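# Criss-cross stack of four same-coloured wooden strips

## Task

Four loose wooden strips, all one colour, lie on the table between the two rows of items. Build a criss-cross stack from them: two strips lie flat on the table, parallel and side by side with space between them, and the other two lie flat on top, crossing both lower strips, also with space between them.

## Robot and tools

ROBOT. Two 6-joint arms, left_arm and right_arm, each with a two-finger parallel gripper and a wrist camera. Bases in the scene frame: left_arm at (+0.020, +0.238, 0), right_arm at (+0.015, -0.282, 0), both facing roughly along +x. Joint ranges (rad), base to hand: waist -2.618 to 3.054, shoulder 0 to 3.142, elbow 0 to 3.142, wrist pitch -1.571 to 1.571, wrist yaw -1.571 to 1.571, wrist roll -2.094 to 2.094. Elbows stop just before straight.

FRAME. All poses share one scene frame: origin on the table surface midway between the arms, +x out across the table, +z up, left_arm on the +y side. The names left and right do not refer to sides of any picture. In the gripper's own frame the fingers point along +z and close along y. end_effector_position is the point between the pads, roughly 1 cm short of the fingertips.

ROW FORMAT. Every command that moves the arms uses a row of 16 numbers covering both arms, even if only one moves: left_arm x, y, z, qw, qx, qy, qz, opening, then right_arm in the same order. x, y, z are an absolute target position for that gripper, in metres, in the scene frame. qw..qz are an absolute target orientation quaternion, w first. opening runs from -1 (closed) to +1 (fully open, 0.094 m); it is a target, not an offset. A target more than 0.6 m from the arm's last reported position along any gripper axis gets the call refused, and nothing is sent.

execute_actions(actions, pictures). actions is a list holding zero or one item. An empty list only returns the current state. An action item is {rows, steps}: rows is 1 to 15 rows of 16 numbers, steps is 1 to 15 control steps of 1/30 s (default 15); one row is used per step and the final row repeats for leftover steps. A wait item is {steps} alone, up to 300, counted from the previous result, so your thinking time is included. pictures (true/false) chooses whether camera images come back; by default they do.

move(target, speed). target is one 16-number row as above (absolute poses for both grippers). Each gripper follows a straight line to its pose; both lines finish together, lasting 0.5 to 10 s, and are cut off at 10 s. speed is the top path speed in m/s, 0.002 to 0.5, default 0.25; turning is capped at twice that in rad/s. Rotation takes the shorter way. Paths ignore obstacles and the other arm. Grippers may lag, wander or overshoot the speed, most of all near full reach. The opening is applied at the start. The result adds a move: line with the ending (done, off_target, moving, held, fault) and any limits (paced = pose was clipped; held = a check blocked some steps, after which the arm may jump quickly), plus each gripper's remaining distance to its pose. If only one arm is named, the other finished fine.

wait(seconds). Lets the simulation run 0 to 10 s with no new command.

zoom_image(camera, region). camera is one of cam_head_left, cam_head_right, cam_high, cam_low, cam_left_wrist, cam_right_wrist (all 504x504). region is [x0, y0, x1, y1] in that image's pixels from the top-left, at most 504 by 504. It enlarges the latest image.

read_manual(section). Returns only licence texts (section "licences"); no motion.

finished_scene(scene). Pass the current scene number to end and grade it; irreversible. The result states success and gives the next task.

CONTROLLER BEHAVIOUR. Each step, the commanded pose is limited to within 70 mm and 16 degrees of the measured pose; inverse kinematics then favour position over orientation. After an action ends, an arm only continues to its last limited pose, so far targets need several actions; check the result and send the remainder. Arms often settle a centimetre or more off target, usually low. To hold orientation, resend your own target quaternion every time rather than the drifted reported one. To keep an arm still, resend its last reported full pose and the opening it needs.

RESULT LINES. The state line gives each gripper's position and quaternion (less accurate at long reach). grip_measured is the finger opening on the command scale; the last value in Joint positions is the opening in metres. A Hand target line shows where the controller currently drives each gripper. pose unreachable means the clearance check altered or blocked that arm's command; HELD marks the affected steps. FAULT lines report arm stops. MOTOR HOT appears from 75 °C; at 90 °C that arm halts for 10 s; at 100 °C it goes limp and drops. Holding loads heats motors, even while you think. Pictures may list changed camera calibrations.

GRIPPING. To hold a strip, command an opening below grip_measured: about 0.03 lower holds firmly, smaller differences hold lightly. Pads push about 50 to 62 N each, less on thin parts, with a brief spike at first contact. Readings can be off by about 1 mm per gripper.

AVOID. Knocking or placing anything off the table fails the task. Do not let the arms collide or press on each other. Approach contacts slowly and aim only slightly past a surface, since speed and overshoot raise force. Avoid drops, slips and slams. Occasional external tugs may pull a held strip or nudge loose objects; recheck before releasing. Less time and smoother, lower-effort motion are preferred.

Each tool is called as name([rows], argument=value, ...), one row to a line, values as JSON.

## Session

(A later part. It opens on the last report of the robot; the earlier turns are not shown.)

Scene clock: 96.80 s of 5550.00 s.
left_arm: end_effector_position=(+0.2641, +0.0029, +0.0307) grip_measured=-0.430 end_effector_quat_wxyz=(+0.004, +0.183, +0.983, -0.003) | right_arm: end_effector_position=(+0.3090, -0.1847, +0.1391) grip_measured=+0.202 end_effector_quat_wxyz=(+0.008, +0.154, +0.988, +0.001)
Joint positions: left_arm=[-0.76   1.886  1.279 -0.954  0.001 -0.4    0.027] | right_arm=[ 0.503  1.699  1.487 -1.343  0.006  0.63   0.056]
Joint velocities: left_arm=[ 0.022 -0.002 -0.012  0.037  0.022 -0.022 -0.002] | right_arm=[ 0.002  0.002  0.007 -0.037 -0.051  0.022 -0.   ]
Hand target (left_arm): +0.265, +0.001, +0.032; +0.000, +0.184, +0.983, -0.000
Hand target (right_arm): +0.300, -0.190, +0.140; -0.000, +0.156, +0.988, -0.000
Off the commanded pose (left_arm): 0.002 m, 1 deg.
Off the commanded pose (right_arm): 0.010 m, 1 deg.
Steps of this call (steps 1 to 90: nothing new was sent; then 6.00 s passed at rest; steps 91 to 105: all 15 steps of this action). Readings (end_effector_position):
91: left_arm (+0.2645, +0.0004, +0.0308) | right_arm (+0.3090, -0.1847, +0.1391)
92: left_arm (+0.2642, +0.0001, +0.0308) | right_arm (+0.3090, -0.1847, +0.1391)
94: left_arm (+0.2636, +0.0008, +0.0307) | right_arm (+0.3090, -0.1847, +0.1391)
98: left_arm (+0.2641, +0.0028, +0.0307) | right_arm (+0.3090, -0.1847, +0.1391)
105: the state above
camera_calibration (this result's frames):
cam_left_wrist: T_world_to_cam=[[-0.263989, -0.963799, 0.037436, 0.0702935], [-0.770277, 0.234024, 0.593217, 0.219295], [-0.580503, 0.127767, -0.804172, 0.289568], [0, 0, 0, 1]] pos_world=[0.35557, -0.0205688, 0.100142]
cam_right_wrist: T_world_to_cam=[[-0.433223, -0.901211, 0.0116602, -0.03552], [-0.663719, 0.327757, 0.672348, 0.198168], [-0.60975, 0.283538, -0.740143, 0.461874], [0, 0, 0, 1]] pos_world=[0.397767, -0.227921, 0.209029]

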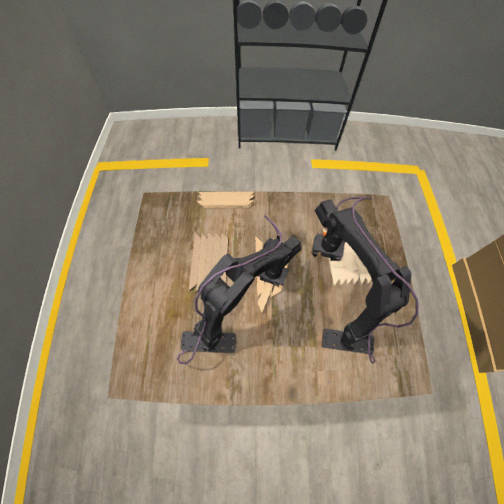

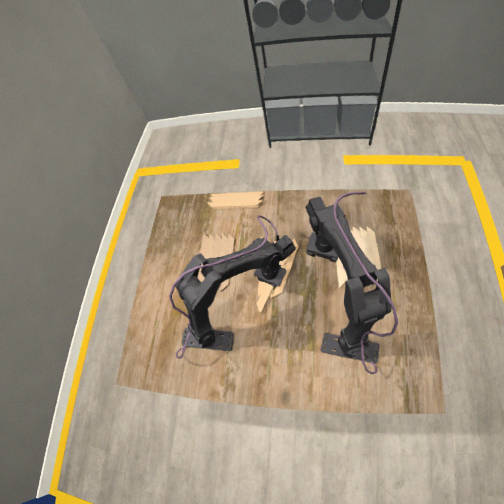

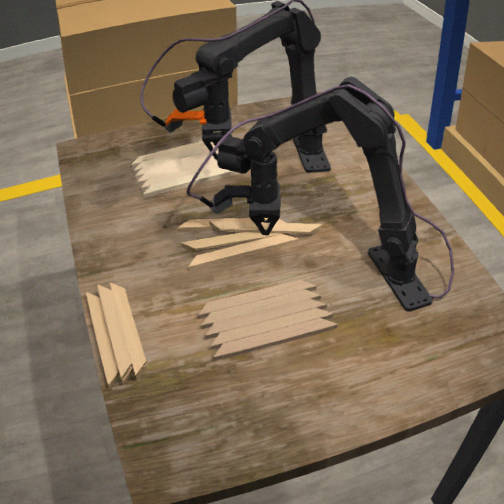

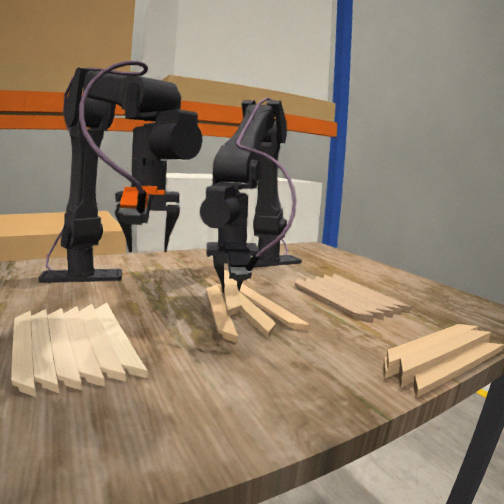

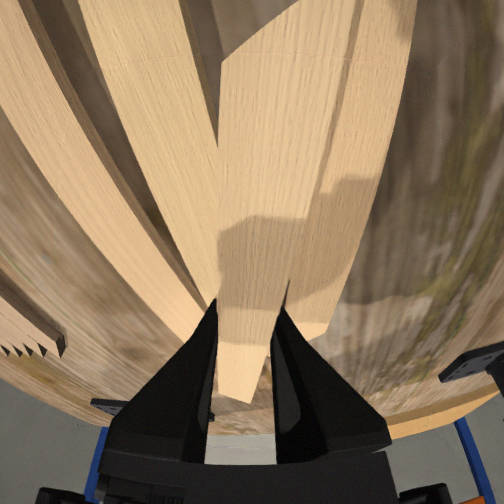

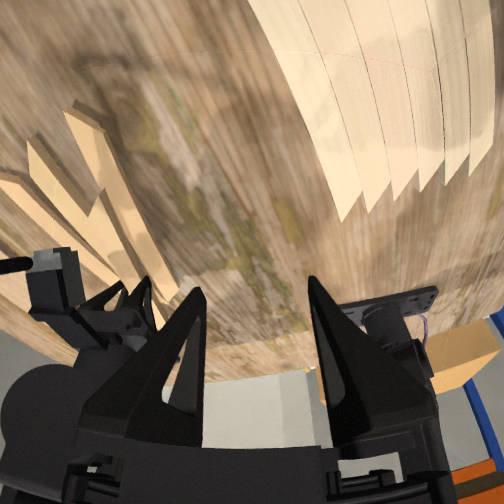

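move(target=[0.264,0.003,0.09,0,0.184,0.983,0,-0.5, 0.30,-0.19,0.14,0,0.156,0.988,0,0.2], speed=0.06)

Scene clock: 100.87 s of 5550.00 s.
left_arm: end_effector_position=(+0.2556, +0.0111, +0.0709) grip_measured=-0.430 end_effector_quat_wxyz=(-0.025, +0.183, +0.983, +0.016) | right_arm: end_effector_position=(+0.3090, -0.1847, +0.1391) grip_measured=+0.202 end_effector_quat_wxyz=(+0.008, +0.154, +0.988, +0.001)
Joint positions: left_arm=[-0.76   1.862  1.412 -1.18   0.001 -0.4    0.027] | right_arm=[ 0.503  1.699  1.487 -1.343  0.006  0.63   0.056]
Joint velocities: left_arm=[-0.022  0.007 -0.002  0.022  0.007 -0.037 -0.001] | right_arm=[ 0.002 -0.002  0.017 -0.037 -0.022 -0.051 -0.001]
Hand target (left_arm): +0.262, +0.005, +0.090; +0.000, +0.184, +0.983, -0.000
Hand target (right_arm): +0.300, -0.190, +0.140; -0.000, +0.156, +0.988, -0.000
Off the commanded pose (left_arm): 0.022 m, 3 deg.
Off the commanded pose (right_arm): 0.010 m, 1 deg.
move: off_target (left_arm)
camera_calibration (this result's frames):
cam_left_wrist: T_world_to_cam=[[-0.262955, -0.964799, 0.00422331, 0.0765934], [-0.739625, 0.204391, 0.641233, 0.176042], [-0.619524, 0.165492, -0.767335, 0.322809], [0, 0, 0, 1]] pos_world=[0.350333, -0.0155062, 0.134495]
cam_right_wrist: T_world_to_cam=[[-0.433223, -0.901211, 0.0116602, -0.03552], [-0.663719, 0.327757, 0.672348, 0.198168], [-0.60975, 0.283538, -0.740143, 0.461874], [0, 0, 0, 1]] pos_world=[0.397767, -0.227921, 0.209029]

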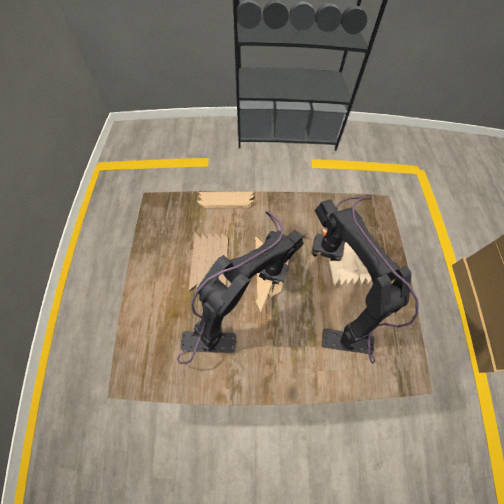

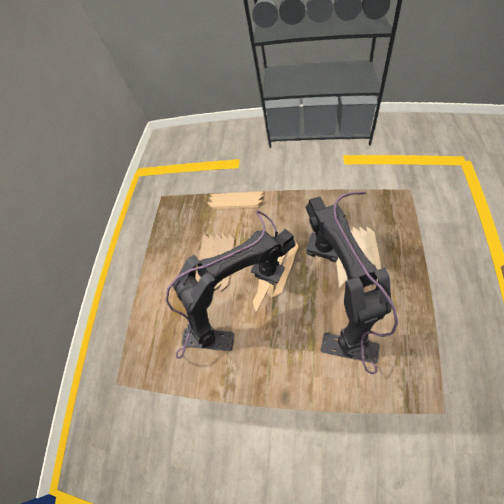

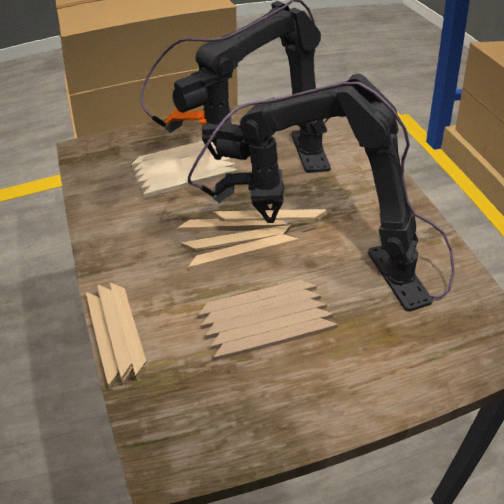

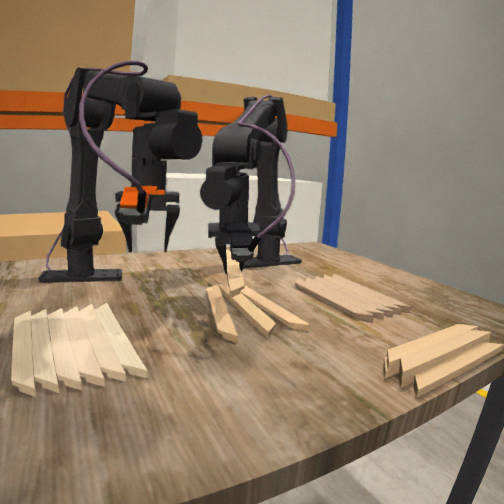

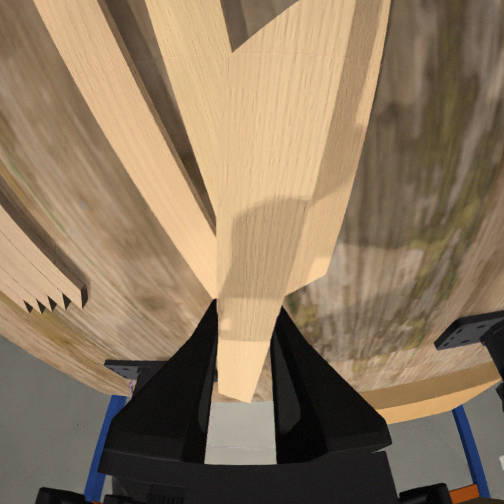

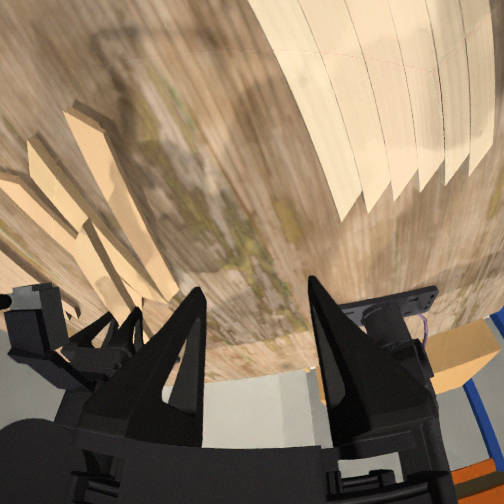

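move(target=[0.20,0.16,0.13,0,0.184,0.983,0,-0.5, 0.31,-0.055,0.085,0,0.156,0.988,0,0.2], speed=0.15)

Scene clock: 114.43 s of 5550.00 s.
left_arm: end_effector_position=(+0.2020, +0.1574, +0.1278) grip_measured=-0.430 end_effector_quat_wxyz=(-0.001, +0.184, +0.983, +0.005) | right_arm: end_effector_position=(+0.3051, -0.0627, +0.0826) grip_measured=+0.202 end_effector_quat_wxyz=(-0.010, +0.154, +0.988, -0.009)
Joint positions: left_arm=[-0.422  1.297  1.07  -1.348 -0.009 -0.059  0.027] | right_arm=[ 0.828  1.96   1.593 -1.231 -0.001  0.954  0.056]
Joint velocities: left_arm=[ 0.012  0.002  0.012 -0.007  0.022 -0.037 -0.002] | right_arm=[-0.012 -0.007 -0.002 -0.051  0.037  0.037 -0.   ]
Hand target (left_arm): +0.198, +0.162, +0.129; +0.003, +0.184, +0.983, +0.007
Hand target (right_arm): +0.313, -0.055, +0.086; -0.000, +0.156, +0.988, +0.001
Off the commanded pose (left_arm): 0.004 m, 1 deg.
Off the commanded pose (right_arm): 0.009 m, 2 deg.
After step 90, 8.87 s passed at rest.
move: done
camera_calibration (this result's frames):
cam_left_wrist: T_world_to_cam=[[-0.265616, -0.963819, 0.0223827, 0.201401], [-0.765904, 0.22506, 0.602278, 0.0770771], [-0.585525, 0.142832, -0.797972, 0.309642], [0, 0, 0, 1]] pos_world=[0.293832, 0.132541, 0.196156]
cam_right_wrist: T_world_to_cam=[[-0.431611, -0.901103, 0.0415382, 0.0704622], [-0.637912, 0.337458, 0.692236, 0.184674], [-0.637793, 0.272279, -0.720475, 0.389344], [0, 0, 0, 1]] pos_world=[0.396539, -0.104836, 0.149748]

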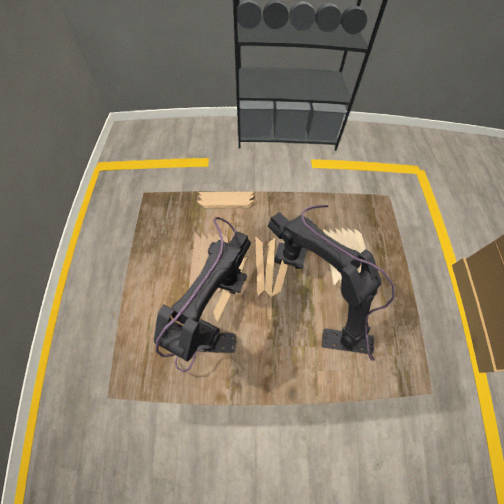

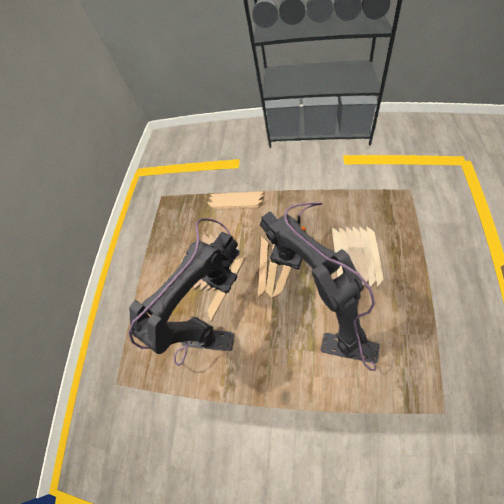

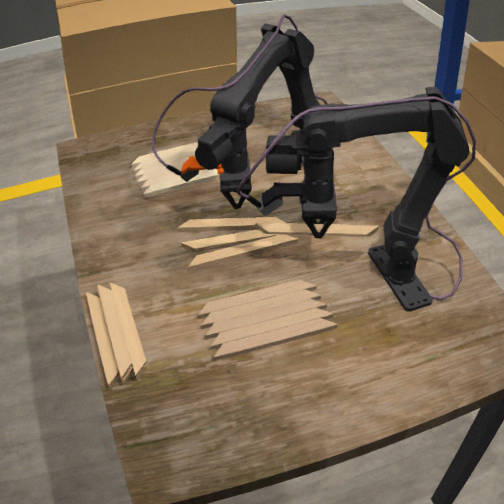

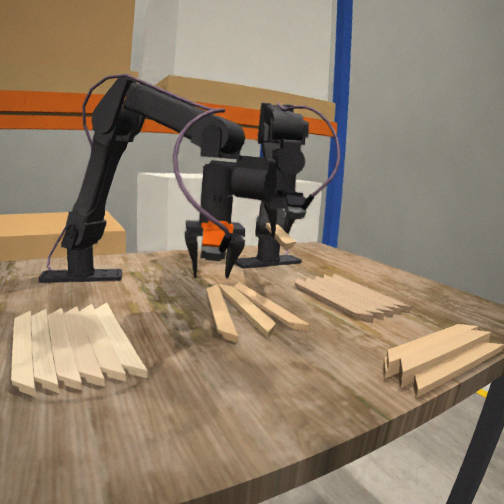

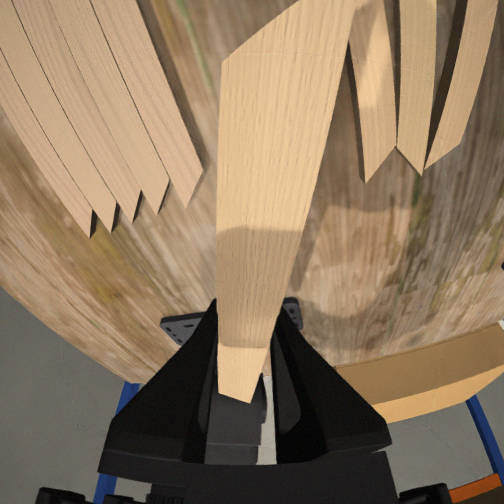

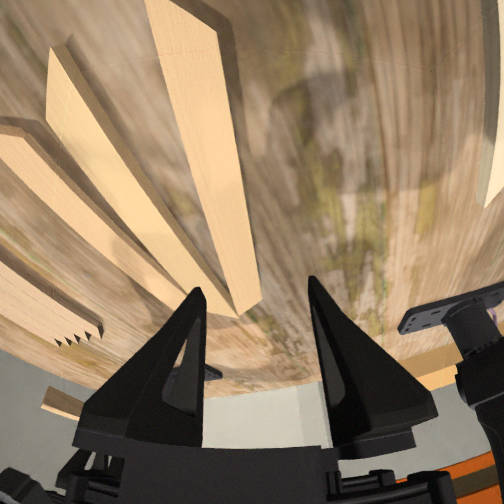

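move(target=[0.20,0.16,0.13,0,0.184,0.983,0,-0.5, 0.336,-0.057,0.04,0,0.165,0.986,0,-0.1], speed=0.08)

Scene clock: 123.27 s of 5550.00 s.
left_arm: end_effector_position=(+0.2020, +0.1588, +0.1278) grip_measured=-0.430 end_effector_quat_wxyz=(-0.002, +0.185, +0.983, +0.005) | right_arm: end_effector_position=(+0.3336, -0.0553, +0.0461) grip_measured=-0.099 end_effector_quat_wxyz=(+0.001, +0.164, +0.986, +0.002)
Joint positions: left_arm=[-0.414  1.297  1.07  -1.351 -0.008 -0.05   0.027] | right_arm=[ 0.799  2.061  1.593 -1.099 -0.001  0.946  0.042]
Joint velocities: left_arm=[-0.022 -0.007 -0.017  0.022 -0.022 -0.051  0.   ] | right_arm=[-0.012 -0.007  0.012 -0.022 -0.007  0.037  0.   ]
Hand target (left_arm): +0.200, +0.160, +0.130; +0.000, +0.184, +0.983, +0.000
Hand target (right_arm): +0.336, -0.057, +0.040; -0.000, +0.165, +0.986, +0.000
Off the commanded pose (left_arm): 0.003 m, 1 deg.
Off the commanded pose (right_arm): 0.007 m, 0 deg.
After step 90, 4.73 s passed at rest.
move: done
camera_calibration (this result's frames):
cam_left_wrist: T_world_to_cam=[[-0.26776, -0.963215, 0.022819, 0.203067], [-0.763882, 0.226663, 0.604241, 0.0758441], [-0.587187, 0.144361, -0.796475, 0.309345], [0, 0, 0, 1]] pos_world=[0.293952, 0.133749, 0.195923]
cam_right_wrist: T_world_to_cam=[[-0.450779, -0.892524, 0.0141419, 0.0990652], [-0.648081, 0.338133, 0.68239, 0.229505], [-0.613831, 0.298442, -0.730851, 0.373089], [0, 0, 0, 1]] pos_world=[0.422409, -0.100531, 0.11466]

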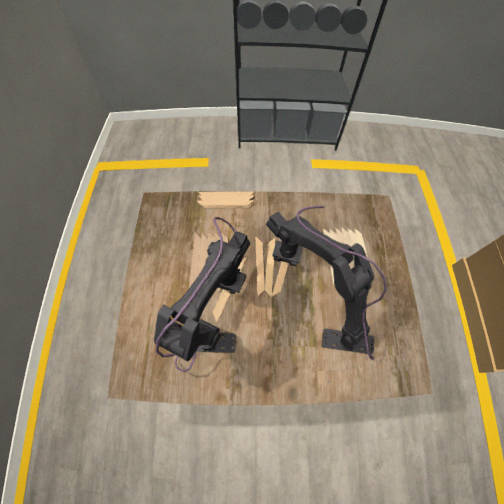

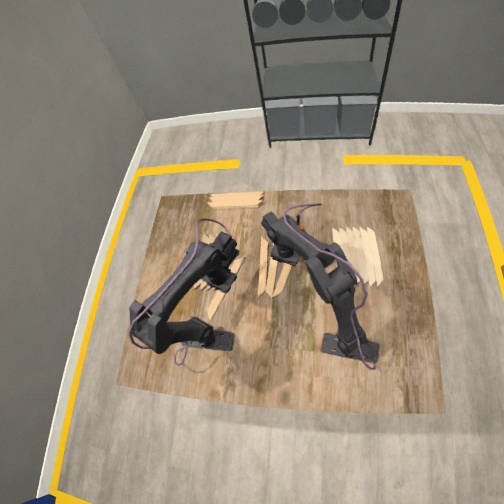

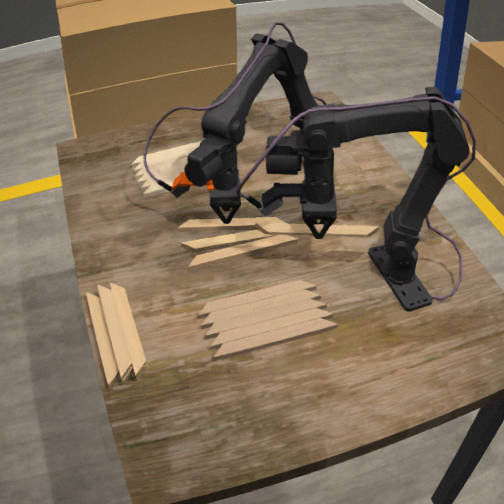

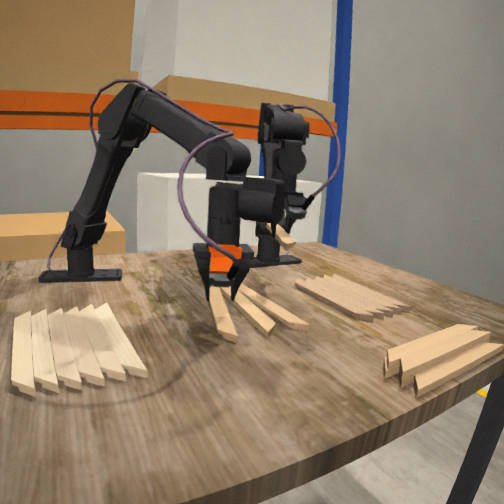

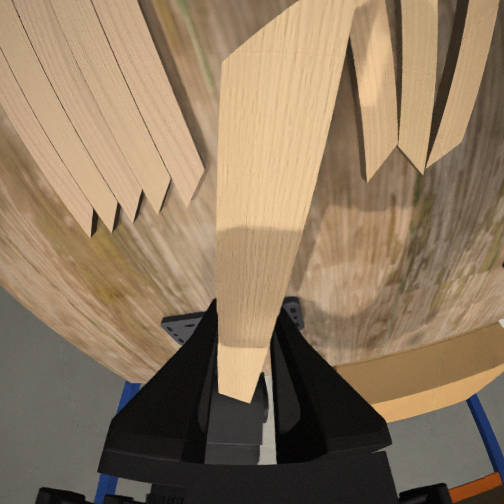

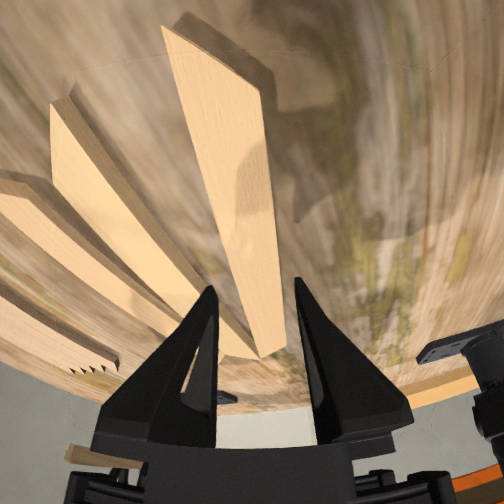

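move(target=[0.20,0.16,0.13,0,0.184,0.983,0,-0.5, 0.333,-0.056,0.009,0,0.165,0.986,0,-0.1], speed=0.04)

Scene clock: 128.17 s of 5550.00 s.
left_arm: end_effector_position=(+0.2020, +0.1587, +0.1278) grip_measured=-0.430 end_effector_quat_wxyz=(-0.002, +0.186, +0.983, +0.005) | right_arm: end_effector_position=(+0.3382, -0.0521, +0.0206) grip_measured=-0.099 end_effector_quat_wxyz=(+0.009, +0.164, +0.986, +0.009)
Joint positions: left_arm=[-0.414  1.297  1.07  -1.351 -0.008 -0.05   0.027] | right_arm=[ 0.799  2.088  1.53  -0.986 -0.001  0.946  0.042]
Joint velocities: left_arm=[ 0.002 -0.007  0.012 -0.066  0.037 -0.007  0.   ] | right_arm=[-0.002 -0.007 -0.007 -0.037 -0.007  0.007 -0.   ]
Hand target (left_arm): +0.200, +0.160, +0.130; +0.000, +0.184, +0.983, +0.000
Hand target (right_arm): +0.333, -0.056, +0.009; +0.000, +0.165, +0.986, -0.000
Off the commanded pose (left_arm): 0.003 m, 1 deg.
Off the commanded pose (right_arm): 0.013 m, 1 deg.
After step 90, 0.57 s passed at rest.
move: off_target (right_arm)
camera_calibration (this result's frames):
cam_left_wrist: T_world_to_cam=[[-0.268121, -0.963106, 0.023198, 0.203007], [-0.7637, 0.227163, 0.604285, 0.0757153], [-0.58726, 0.144305, -0.796431, 0.309355], [0, 0, 0, 1]] pos_world=[0.293926, 0.133676, 0.195917]
cam_right_wrist: T_world_to_cam=[[-0.45086, -0.892581, -0.00507169, 0.104772], [-0.660128, 0.329608, 0.674974, 0.252527], [-0.600797, 0.307666, -0.737824, 0.352525], [0, 0, 0, 1]] pos_world=[0.425734, -0.0981776, 0.0901837]

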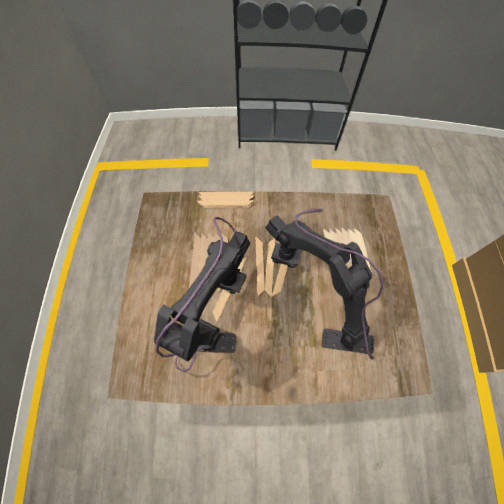

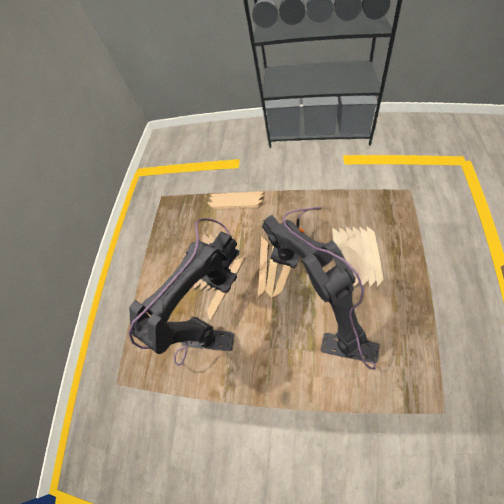

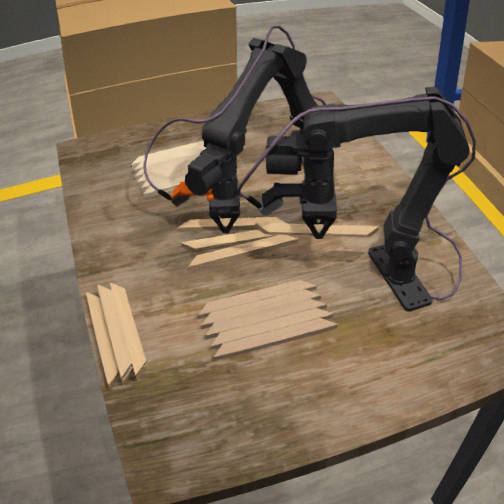

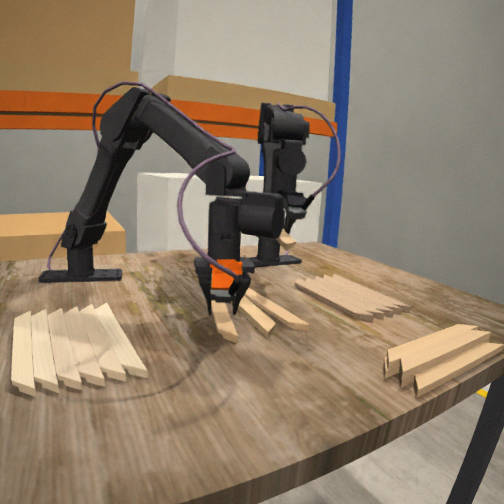

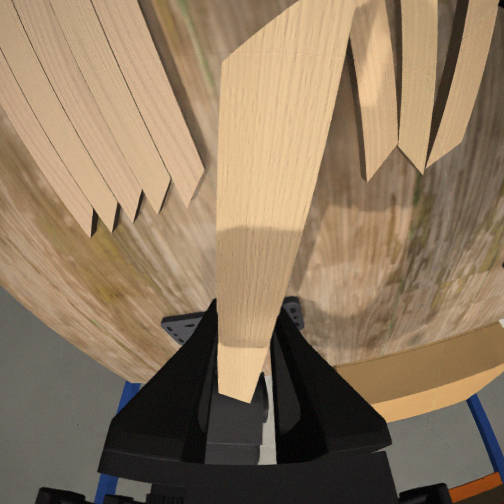

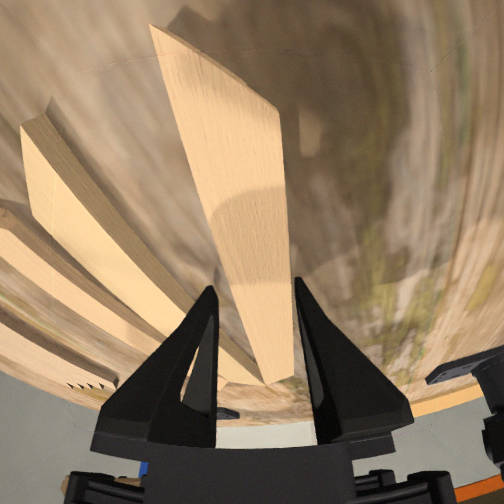

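execute_actions(actions=[])

Scene clock: 136.40 s of 5550.00 s.
left_arm: end_effector_position=(+0.2019, +0.1588, +0.1278) grip_measured=-0.430 end_effector_quat_wxyz=(-0.003, +0.186, +0.983, +0.005) | right_arm: end_effector_position=(+0.3385, -0.0519, +0.0206) grip_measured=-0.099 end_effector_quat_wxyz=(+0.009, +0.164, +0.986, +0.010)
Joint positions: left_arm=[-0.414  1.297  1.07  -1.351 -0.008 -0.05   0.027] | right_arm=[ 0.799  2.088  1.53  -0.985 -0.001  0.946  0.042]
Joint velocities: left_arm=[ 0.002 -0.002  0.012  0.022 -0.066  0.007  0.   ] | right_arm=[ 0.002 -0.007  0.007 -0.037 -0.066  0.007  0.001]
Hand target (left_arm): +0.200, +0.160, +0.130; -0.000, +0.184, +0.983, +0.000
Hand target (right_arm): +0.333, -0.056, +0.009; -0.000, +0.165, +0.986, -0.000
Off the commanded pose (left_arm): 0.003 m, 1 deg.
Off the commanded pose (right_arm): 0.014 m, 2 deg.
Steps of this call (steps 1 to 90: nothing new was sent; then 5.23 s passed at rest). Readings (end_effector_position):
1: left_arm (+0.2020, +0.1587, +0.1278) | right_arm (+0.3382, -0.0520, +0.0206)
2: left_arm (+0.2020, +0.1587, +0.1278) | right_arm (+0.3383, -0.0520, +0.0206)
4: left_arm (+0.2020, +0.1587, +0.1278) | right_arm (+0.3384, -0.0519, +0.0206)
8: left_arm (+0.2020, +0.1587, +0.1278) | right_arm (+0.3385, -0.0519, +0.0206)
90: the state above
camera_calibration (this result's frames):
cam_left_wrist: T_world_to_cam=[[-0.268113, -0.963109, 0.0231405, 0.203027], [-0.763489, 0.227069, 0.604586, 0.0755741], [-0.587537, 0.14443, -0.796204, 0.309306], [0, 0, 0, 1]] pos_world=[0.293863, 0.133704, 0.195881]
cam_right_wrist: T_world_to_cam=[[-0.450852, -0.892575, -0.00642003, 0.105133], [-0.660968, 0.329013, 0.674441, 0.252918], [-0.599877, 0.308317, -0.738301, 0.352384], [0, 0, 0, 1]] pos_world=[0.425957, -0.0980198, 0.0902619]

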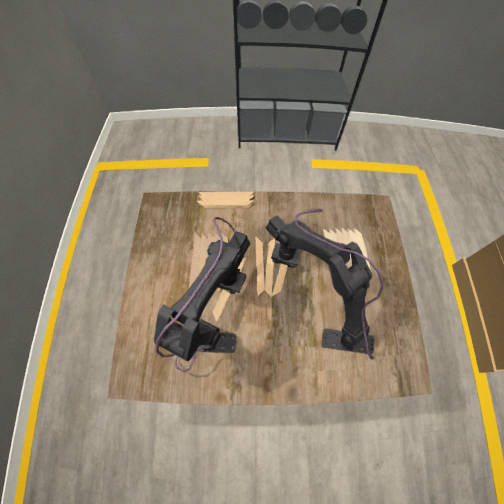

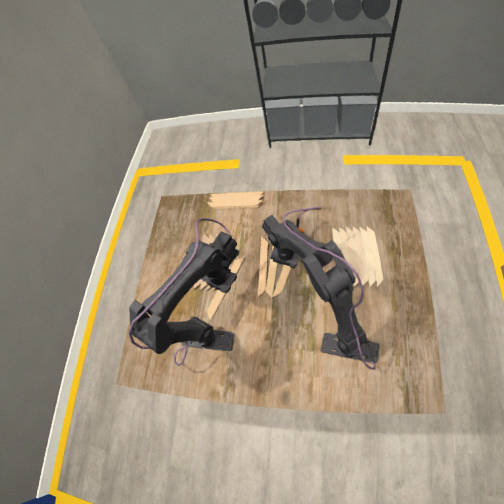

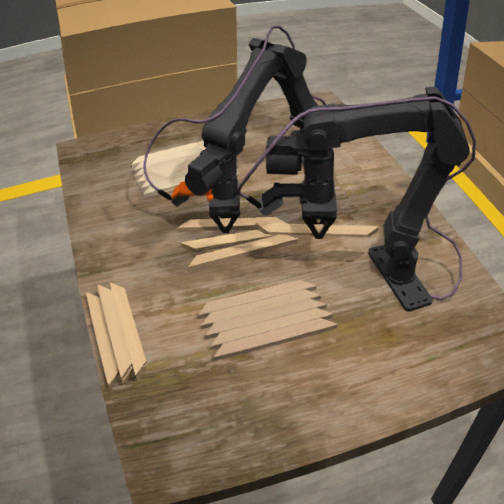

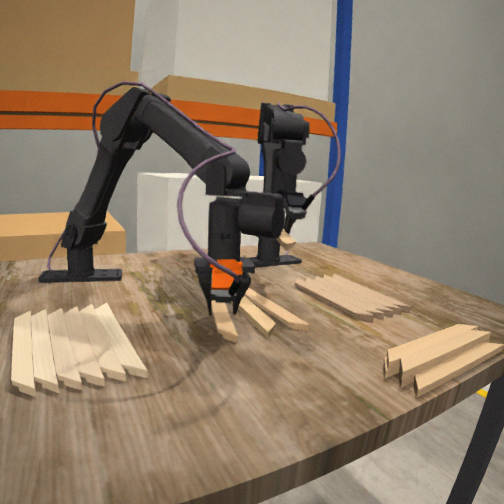

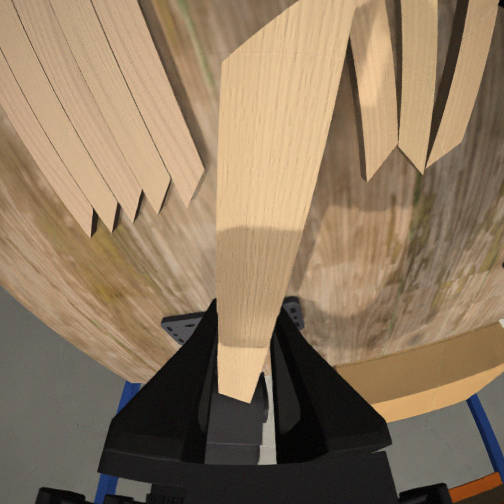

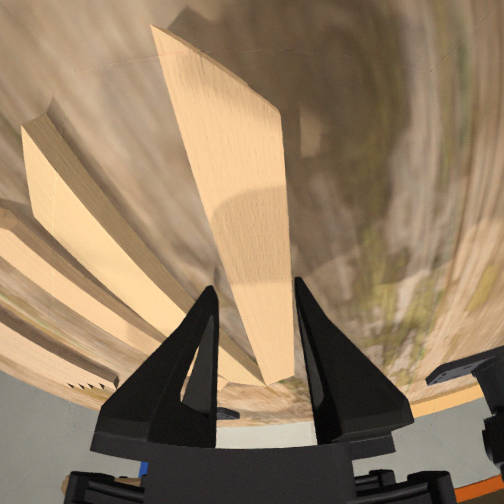

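execute_actions([
  {"rows": [[0.20,0.16,0.13,0,0.184,0.983,0,-0.5, 0.330,-0.059,0.003,0,0.165,0.986,0,-0.1]], "steps": 12},
], pictures=false)

Scene clock: 140.07 s of 5550.00 s.
left_arm: end_effector_position=(+0.2019, +0.1588, +0.1278) grip_measured=-0.430 end_effector_quat_wxyz=(-0.003, +0.186, +0.983, +0.005) | right_arm: end_effector_position=(+0.3383, -0.0520, +0.0166) grip_measured=-0.099 end_effector_quat_wxyz=(+0.011, +0.164, +0.986, +0.012)
Joint positions: left_arm=[-0.414  1.297  1.07  -1.351 -0.008 -0.05   0.027] | right_arm=[ 0.799  2.088  1.512 -0.962 -0.001  0.945  0.042]
Joint velocities: left_arm=[-0.012 -0.017 -0.002 -0.037 -0.037  0.007  0.   ] | right_arm=[ 0.002 -0.002  0.002  0.037 -0.066 -0.081  0.001]
Hand target (left_arm): +0.200, +0.160, +0.130; +0.000, +0.184, +0.983, +0.000
Hand target (right_arm): +0.330, -0.059, +0.003; +0.000, +0.165, +0.986, -0.000
Off the commanded pose (left_arm): 0.003 m, 1 deg.
Off the commanded pose (right_arm): 0.017 m, 2 deg.
Steps of this call (steps 1 to 90: nothing new was sent; then 0.27 s passed at rest; steps 91 to 102: all 12 steps of this action). Readings (end_effector_position):
91: left_arm (+0.2019, +0.1588, +0.1278) | right_arm (+0.3384, -0.0519, +0.0195)
92: left_arm (+0.2019, +0.1588, +0.1278) | right_arm (+0.3380, -0.0522, +0.0178)
94: left_arm (+0.2019, +0.1588, +0.1278) | right_arm (+0.3378, -0.0523, +0.0166)
98: left_arm (+0.2019, +0.1588, +0.1278) | right_arm (+0.3383, -0.0520, +0.0166)
102: the state above

Good, z=0.0166. Close gradually.

execute_actions([
  {"rows": [[0.20,0.16,0.13,0,0.184,0.983,0,-0.5, 0.330,-0.059,0.003,0,0.165,0.986,0,-0.15],[0.20,0.16,0.13,0,0.184,0.983,0,-0.5, 0.330,-0.059,0.003,0,0.165,0.986,0,-0.2],[0.20,0.16,0.13,0,0.184,0.983,0,-0.5, 0.330,-0.059,0.003,0,0.165,0.986,0,-0.25],[0.20,0.16,0.13,0,0.184,0.983,0,-0.5, 0.330,-0.059,0.003,0,0.165,0.986,0,-0.3],[0.20,0.16,0.13,0,0.184,0.983,0,-0.5, 0.330,-0.059,0.003,0,0.165,0.986,0,-0.34],[0.20,0.16,0.13,0,0.184,0.983,0,-0.5, 0.330,-0.059,0.003,0,0.165,0.986,0,-0.38],[0.20,0.16,0.13,0,0.184,0.983,0,-0.5, 0.330,-0.059,0.003,0,0.165,0.986,0,-0.41],[0.20,0.16,0.13,0,0.184,0.983,0,-0.5, 0.330,-0.059,0.003,0,0.165,0.986,0,-0.44],[0.20,0.16,0.13,0,0.184,0.983,0,-0.5, 0.330,-0.059,0.003,0,0.165,0.986,0,-0.47],[0.20,0.16,0.13,0,0.184,0.983,0,-0.5, 0.330,-0.059,0.003,0,0.165,0.986,0,-0.5]], "steps": 15},
], pictures=false)

Scene clock: 146.37 s of 5550.00 s.
left_arm: end_effector_position=(+0.2019, +0.1588, +0.1278) grip_measured=-0.430 end_effector_quat_wxyz=(-0.003, +0.186, +0.983, +0.005) | right_arm: end_effector_position=(+0.3384, -0.0527, +0.0166) grip_measured=-0.463 end_effector_quat_wxyz=(+0.012, +0.164, +0.986, +0.010)
Joint positions: left_arm=[-0.414  1.297  1.07  -1.351 -0.008 -0.05   0.027] | right_arm=[ 0.799  2.088  1.512 -0.964  0.003  0.945  0.025]
Joint velocities: left_arm=[ 0.007  0.007  0.017  0.095 -0.007 -0.037 -0.002] | right_arm=[-0.007  0.007  0.002 -0.022 -0.022  0.007 -0.   ]
Hand target (left_arm): +0.200, +0.160, +0.130; +0.000, +0.184, +0.983, +0.000
Hand target (right_arm): +0.330, -0.059, +0.003; -0.000, +0.165, +0.986, -0.000
Off the commanded pose (left_arm): 0.003 m, 1 deg.
Off the commanded pose (right_arm): 0.017 m, 2 deg.
Steps of this call (steps 1 to 90: nothing new was sent; then 2.80 s passed at rest; steps 91 to 105: all 15 steps of this action). Readings (end_effector_position):
91: left_arm (+0.2019, +0.1588, +0.1278) | right_arm (+0.3383, -0.0521, +0.0166)
92: left_arm (+0.2019, +0.1588, +0.1278) | right_arm (+0.3382, -0.0524, +0.0166)
94: left_arm (+0.2019, +0.1588, +0.1278) | right_arm (+0.3383, -0.0526, +0.0166)
98: left_arm (+0.2019, +0.1588, +0.1278) | right_arm (+0.3383, -0.0528, +0.0166)
105: the state above

move(target=[0.20,0.16,0.13,0,0.184,0.983,0,-0.5, 0.338,-0.056,0.07,0,0.165,0.986,0,-0.53], speed=0.1)

Scene clock: 149.03 s of 5550.00 s.
left_arm: end_effector_position=(+0.2019, +0.1588, +0.1278) grip_measured=-0.430 end_effector_quat_wxyz=(-0.003, +0.186, +0.983, +0.005) | right_arm: end_effector_position=(+0.3322, -0.0571, +0.0571) grip_measured=-0.463 end_effector_quat_wxyz=(-0.008, +0.164, +0.986, -0.009)
Joint positions: left_arm=[-0.414  1.297  1.07  -1.351 -0.008 -0.05   0.027] | right_arm=[ 0.799  2.071  1.652 -1.176  0.003  0.945  0.025]
Joint velocities: left_arm=[-0.012 -0.012  0.012  0.066  0.051  0.066 -0.   ] | right_arm=[ 0.007 -0.002  0.007 -0.022 -0.022  0.007 -0.   ]
Hand target (left_arm): +0.200, +0.160, +0.130; +0.000, +0.184, +0.983, +0.000
Hand target (right_arm): +0.337, -0.057, +0.070; +0.000, +0.165, +0.986, -0.000
Off the commanded pose (left_arm): 0.003 m, 1 deg.
Off the commanded pose (right_arm): 0.014 m, 1 deg.
move: off_target (right_arm)
camera_calibration (this result's frames):
cam_left_wrist: T_world_to_cam=[[-0.268113, -0.963109, 0.0231405, 0.203027], [-0.763489, 0.227069, 0.604586, 0.0755741], [-0.587537, 0.14443, -0.796204, 0.309306], [0, 0, 0, 1]] pos_world=[0.293863, 0.133704, 0.195881]
cam_right_wrist: T_world_to_cam=[[-0.449491, -0.89235, 0.040853, 0.094698], [-0.634063, 0.350934, 0.689064, 0.217406], [-0.629223, 0.283825, -0.723548, 0.384662], [0, 0, 0, 1]] pos_world=[0.422454, -0.100968, 0.124646]

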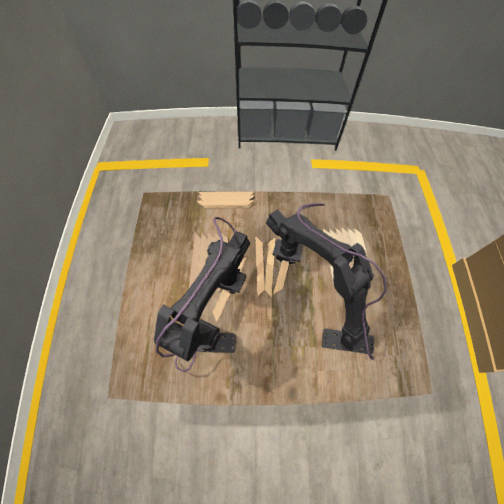

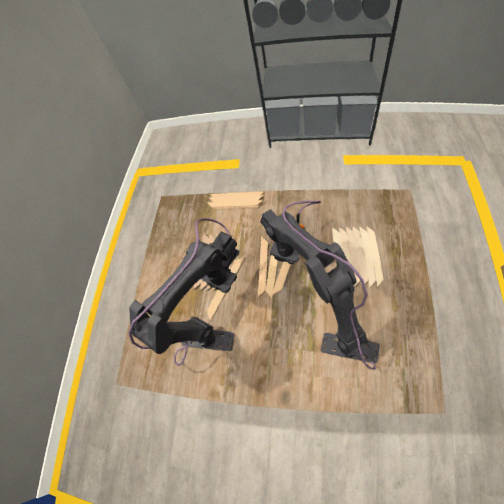

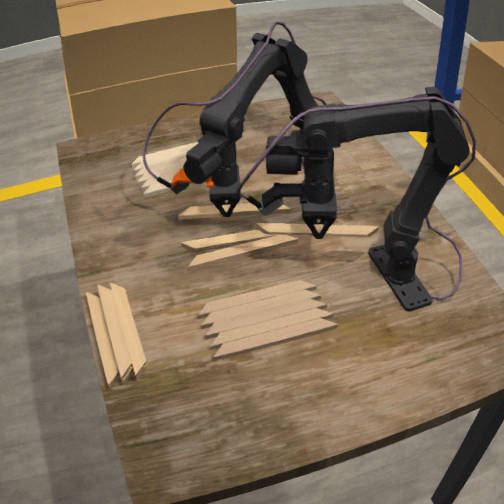

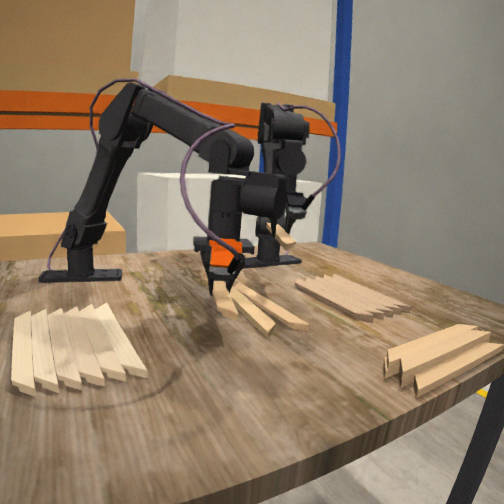

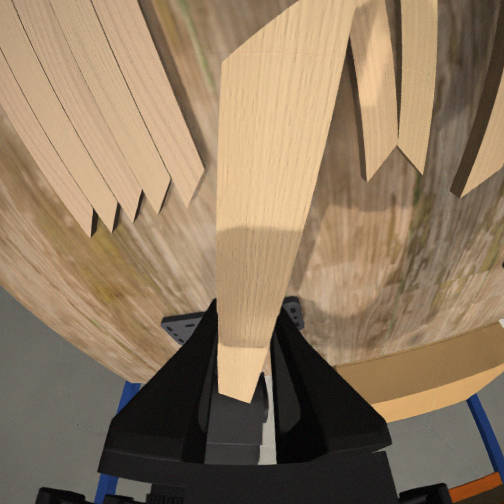

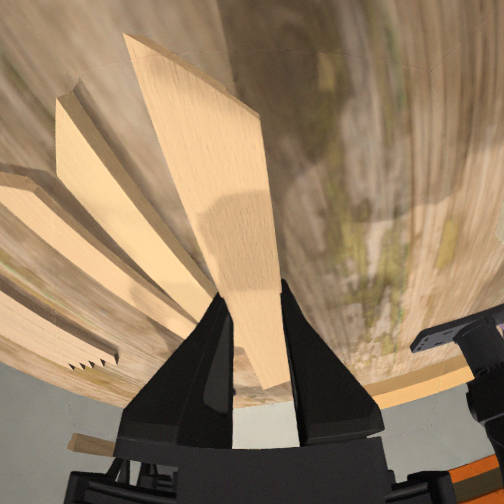

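move(target=[0.20,0.16,0.13,0,0.184,0.983,0,-0.5, 0.345,-0.088,0.045,0,0,1,0,-0.53], speed=0.12)

Scene clock: 154.93 s of 5550.00 s.
left_arm: end_effector_position=(+0.2019, +0.1588, +0.1278) grip_measured=-0.430 end_effector_quat_wxyz=(-0.003, +0.186, +0.983, +0.005) | right_arm: end_effector_position=(+0.3456, -0.0845, +0.0428) grip_measured=-0.463 end_effector_quat_wxyz=(-0.004, +0.001, +1.000, -0.004)
Joint positions: left_arm=[-0.414  1.297  1.07  -1.351 -0.008 -0.05   0.027] | right_arm=[ 0.721  2.056  1.573 -1.099  0.003  0.539  0.025]
Joint velocities: left_arm=[-0.002  0.007  0.007 -0.022 -0.022  0.022 -0.   ] | right_arm=[-0.007 -0.007  0.002 -0.051  0.037 -0.037 -0.001]
Hand target (left_arm): +0.200, +0.160, +0.130; +0.000, +0.184, +0.983, +0.000
Hand target (right_arm): +0.344, -0.088, +0.045; -0.000, +0.000, +1.000, -0.000
Off the commanded pose (left_arm): 0.003 m, 1 deg.
Off the commanded pose (right_arm): 0.004 m, 1 deg.
After step 90, 1.07 s passed at rest.
move: done
camera_calibration (this result's frames):
cam_left_wrist: T_world_to_cam=[[-0.268113, -0.963109, 0.0231405, 0.203027], [-0.763489, 0.227069, 0.604586, 0.0755741], [-0.587537, 0.14443, -0.796204, 0.309306], [0, 0, 0, 1]] pos_world=[0.293863, 0.133704, 0.195881]
cam_right_wrist: T_world_to_cam=[[-0.138163, -0.990023, 0.0276653, -0.0383518], [-0.715657, 0.119105, 0.688222, 0.253994], [-0.684651, 0.0752877, -0.724972, 0.392184], [0, 0, 0, 1]] pos_world=[0.444983, -0.0977478, 0.110579]

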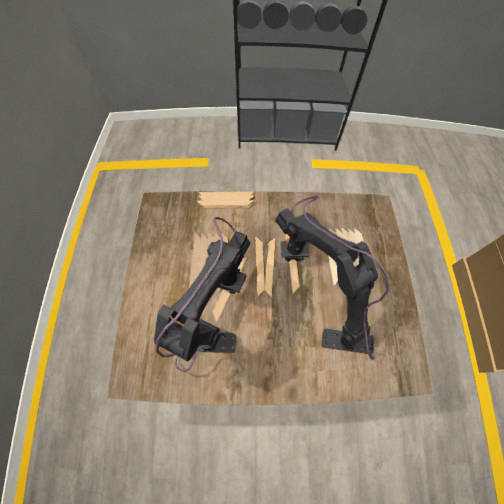

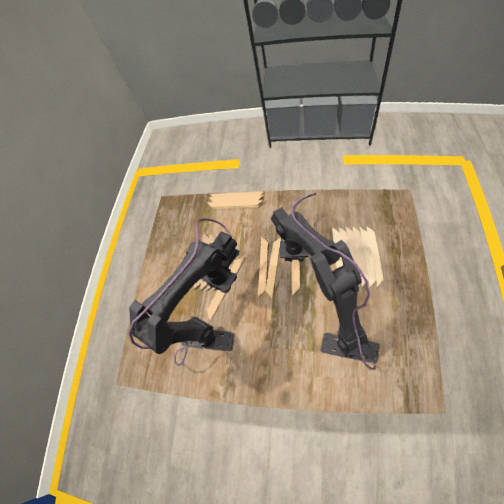

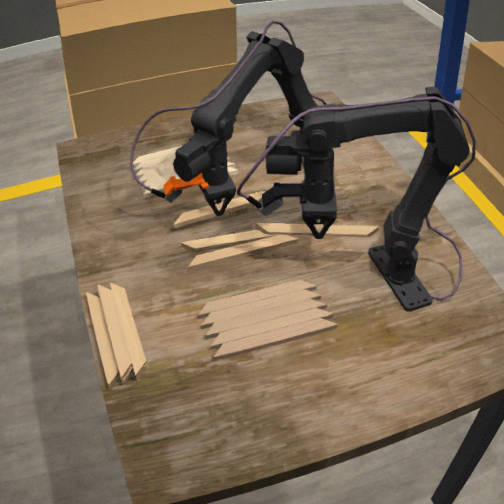

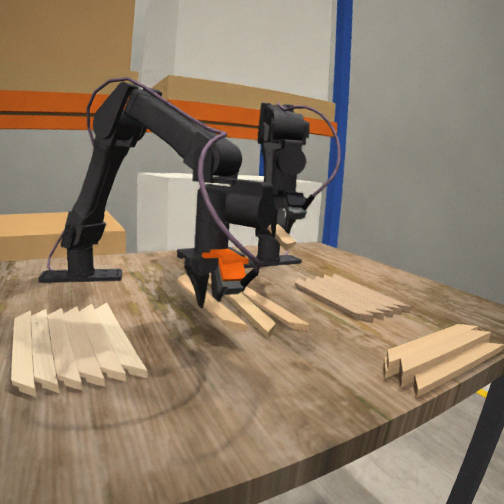

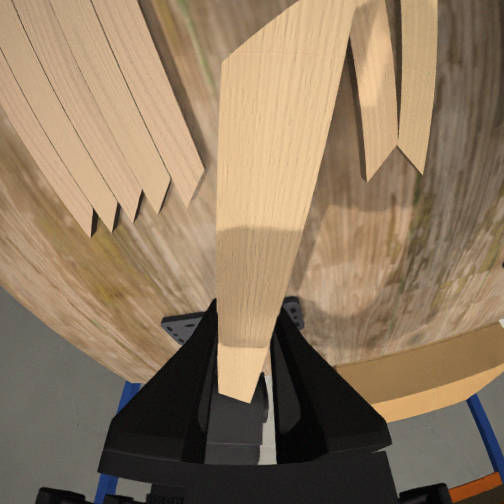

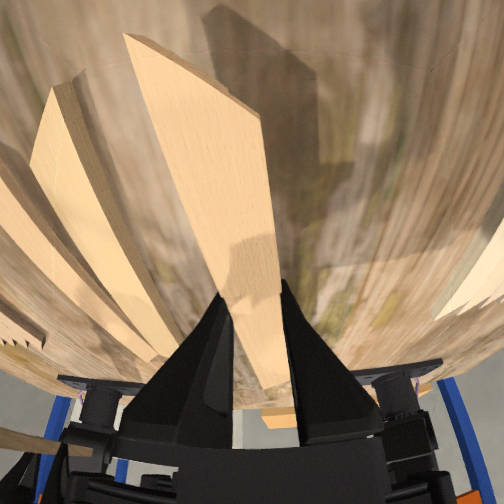

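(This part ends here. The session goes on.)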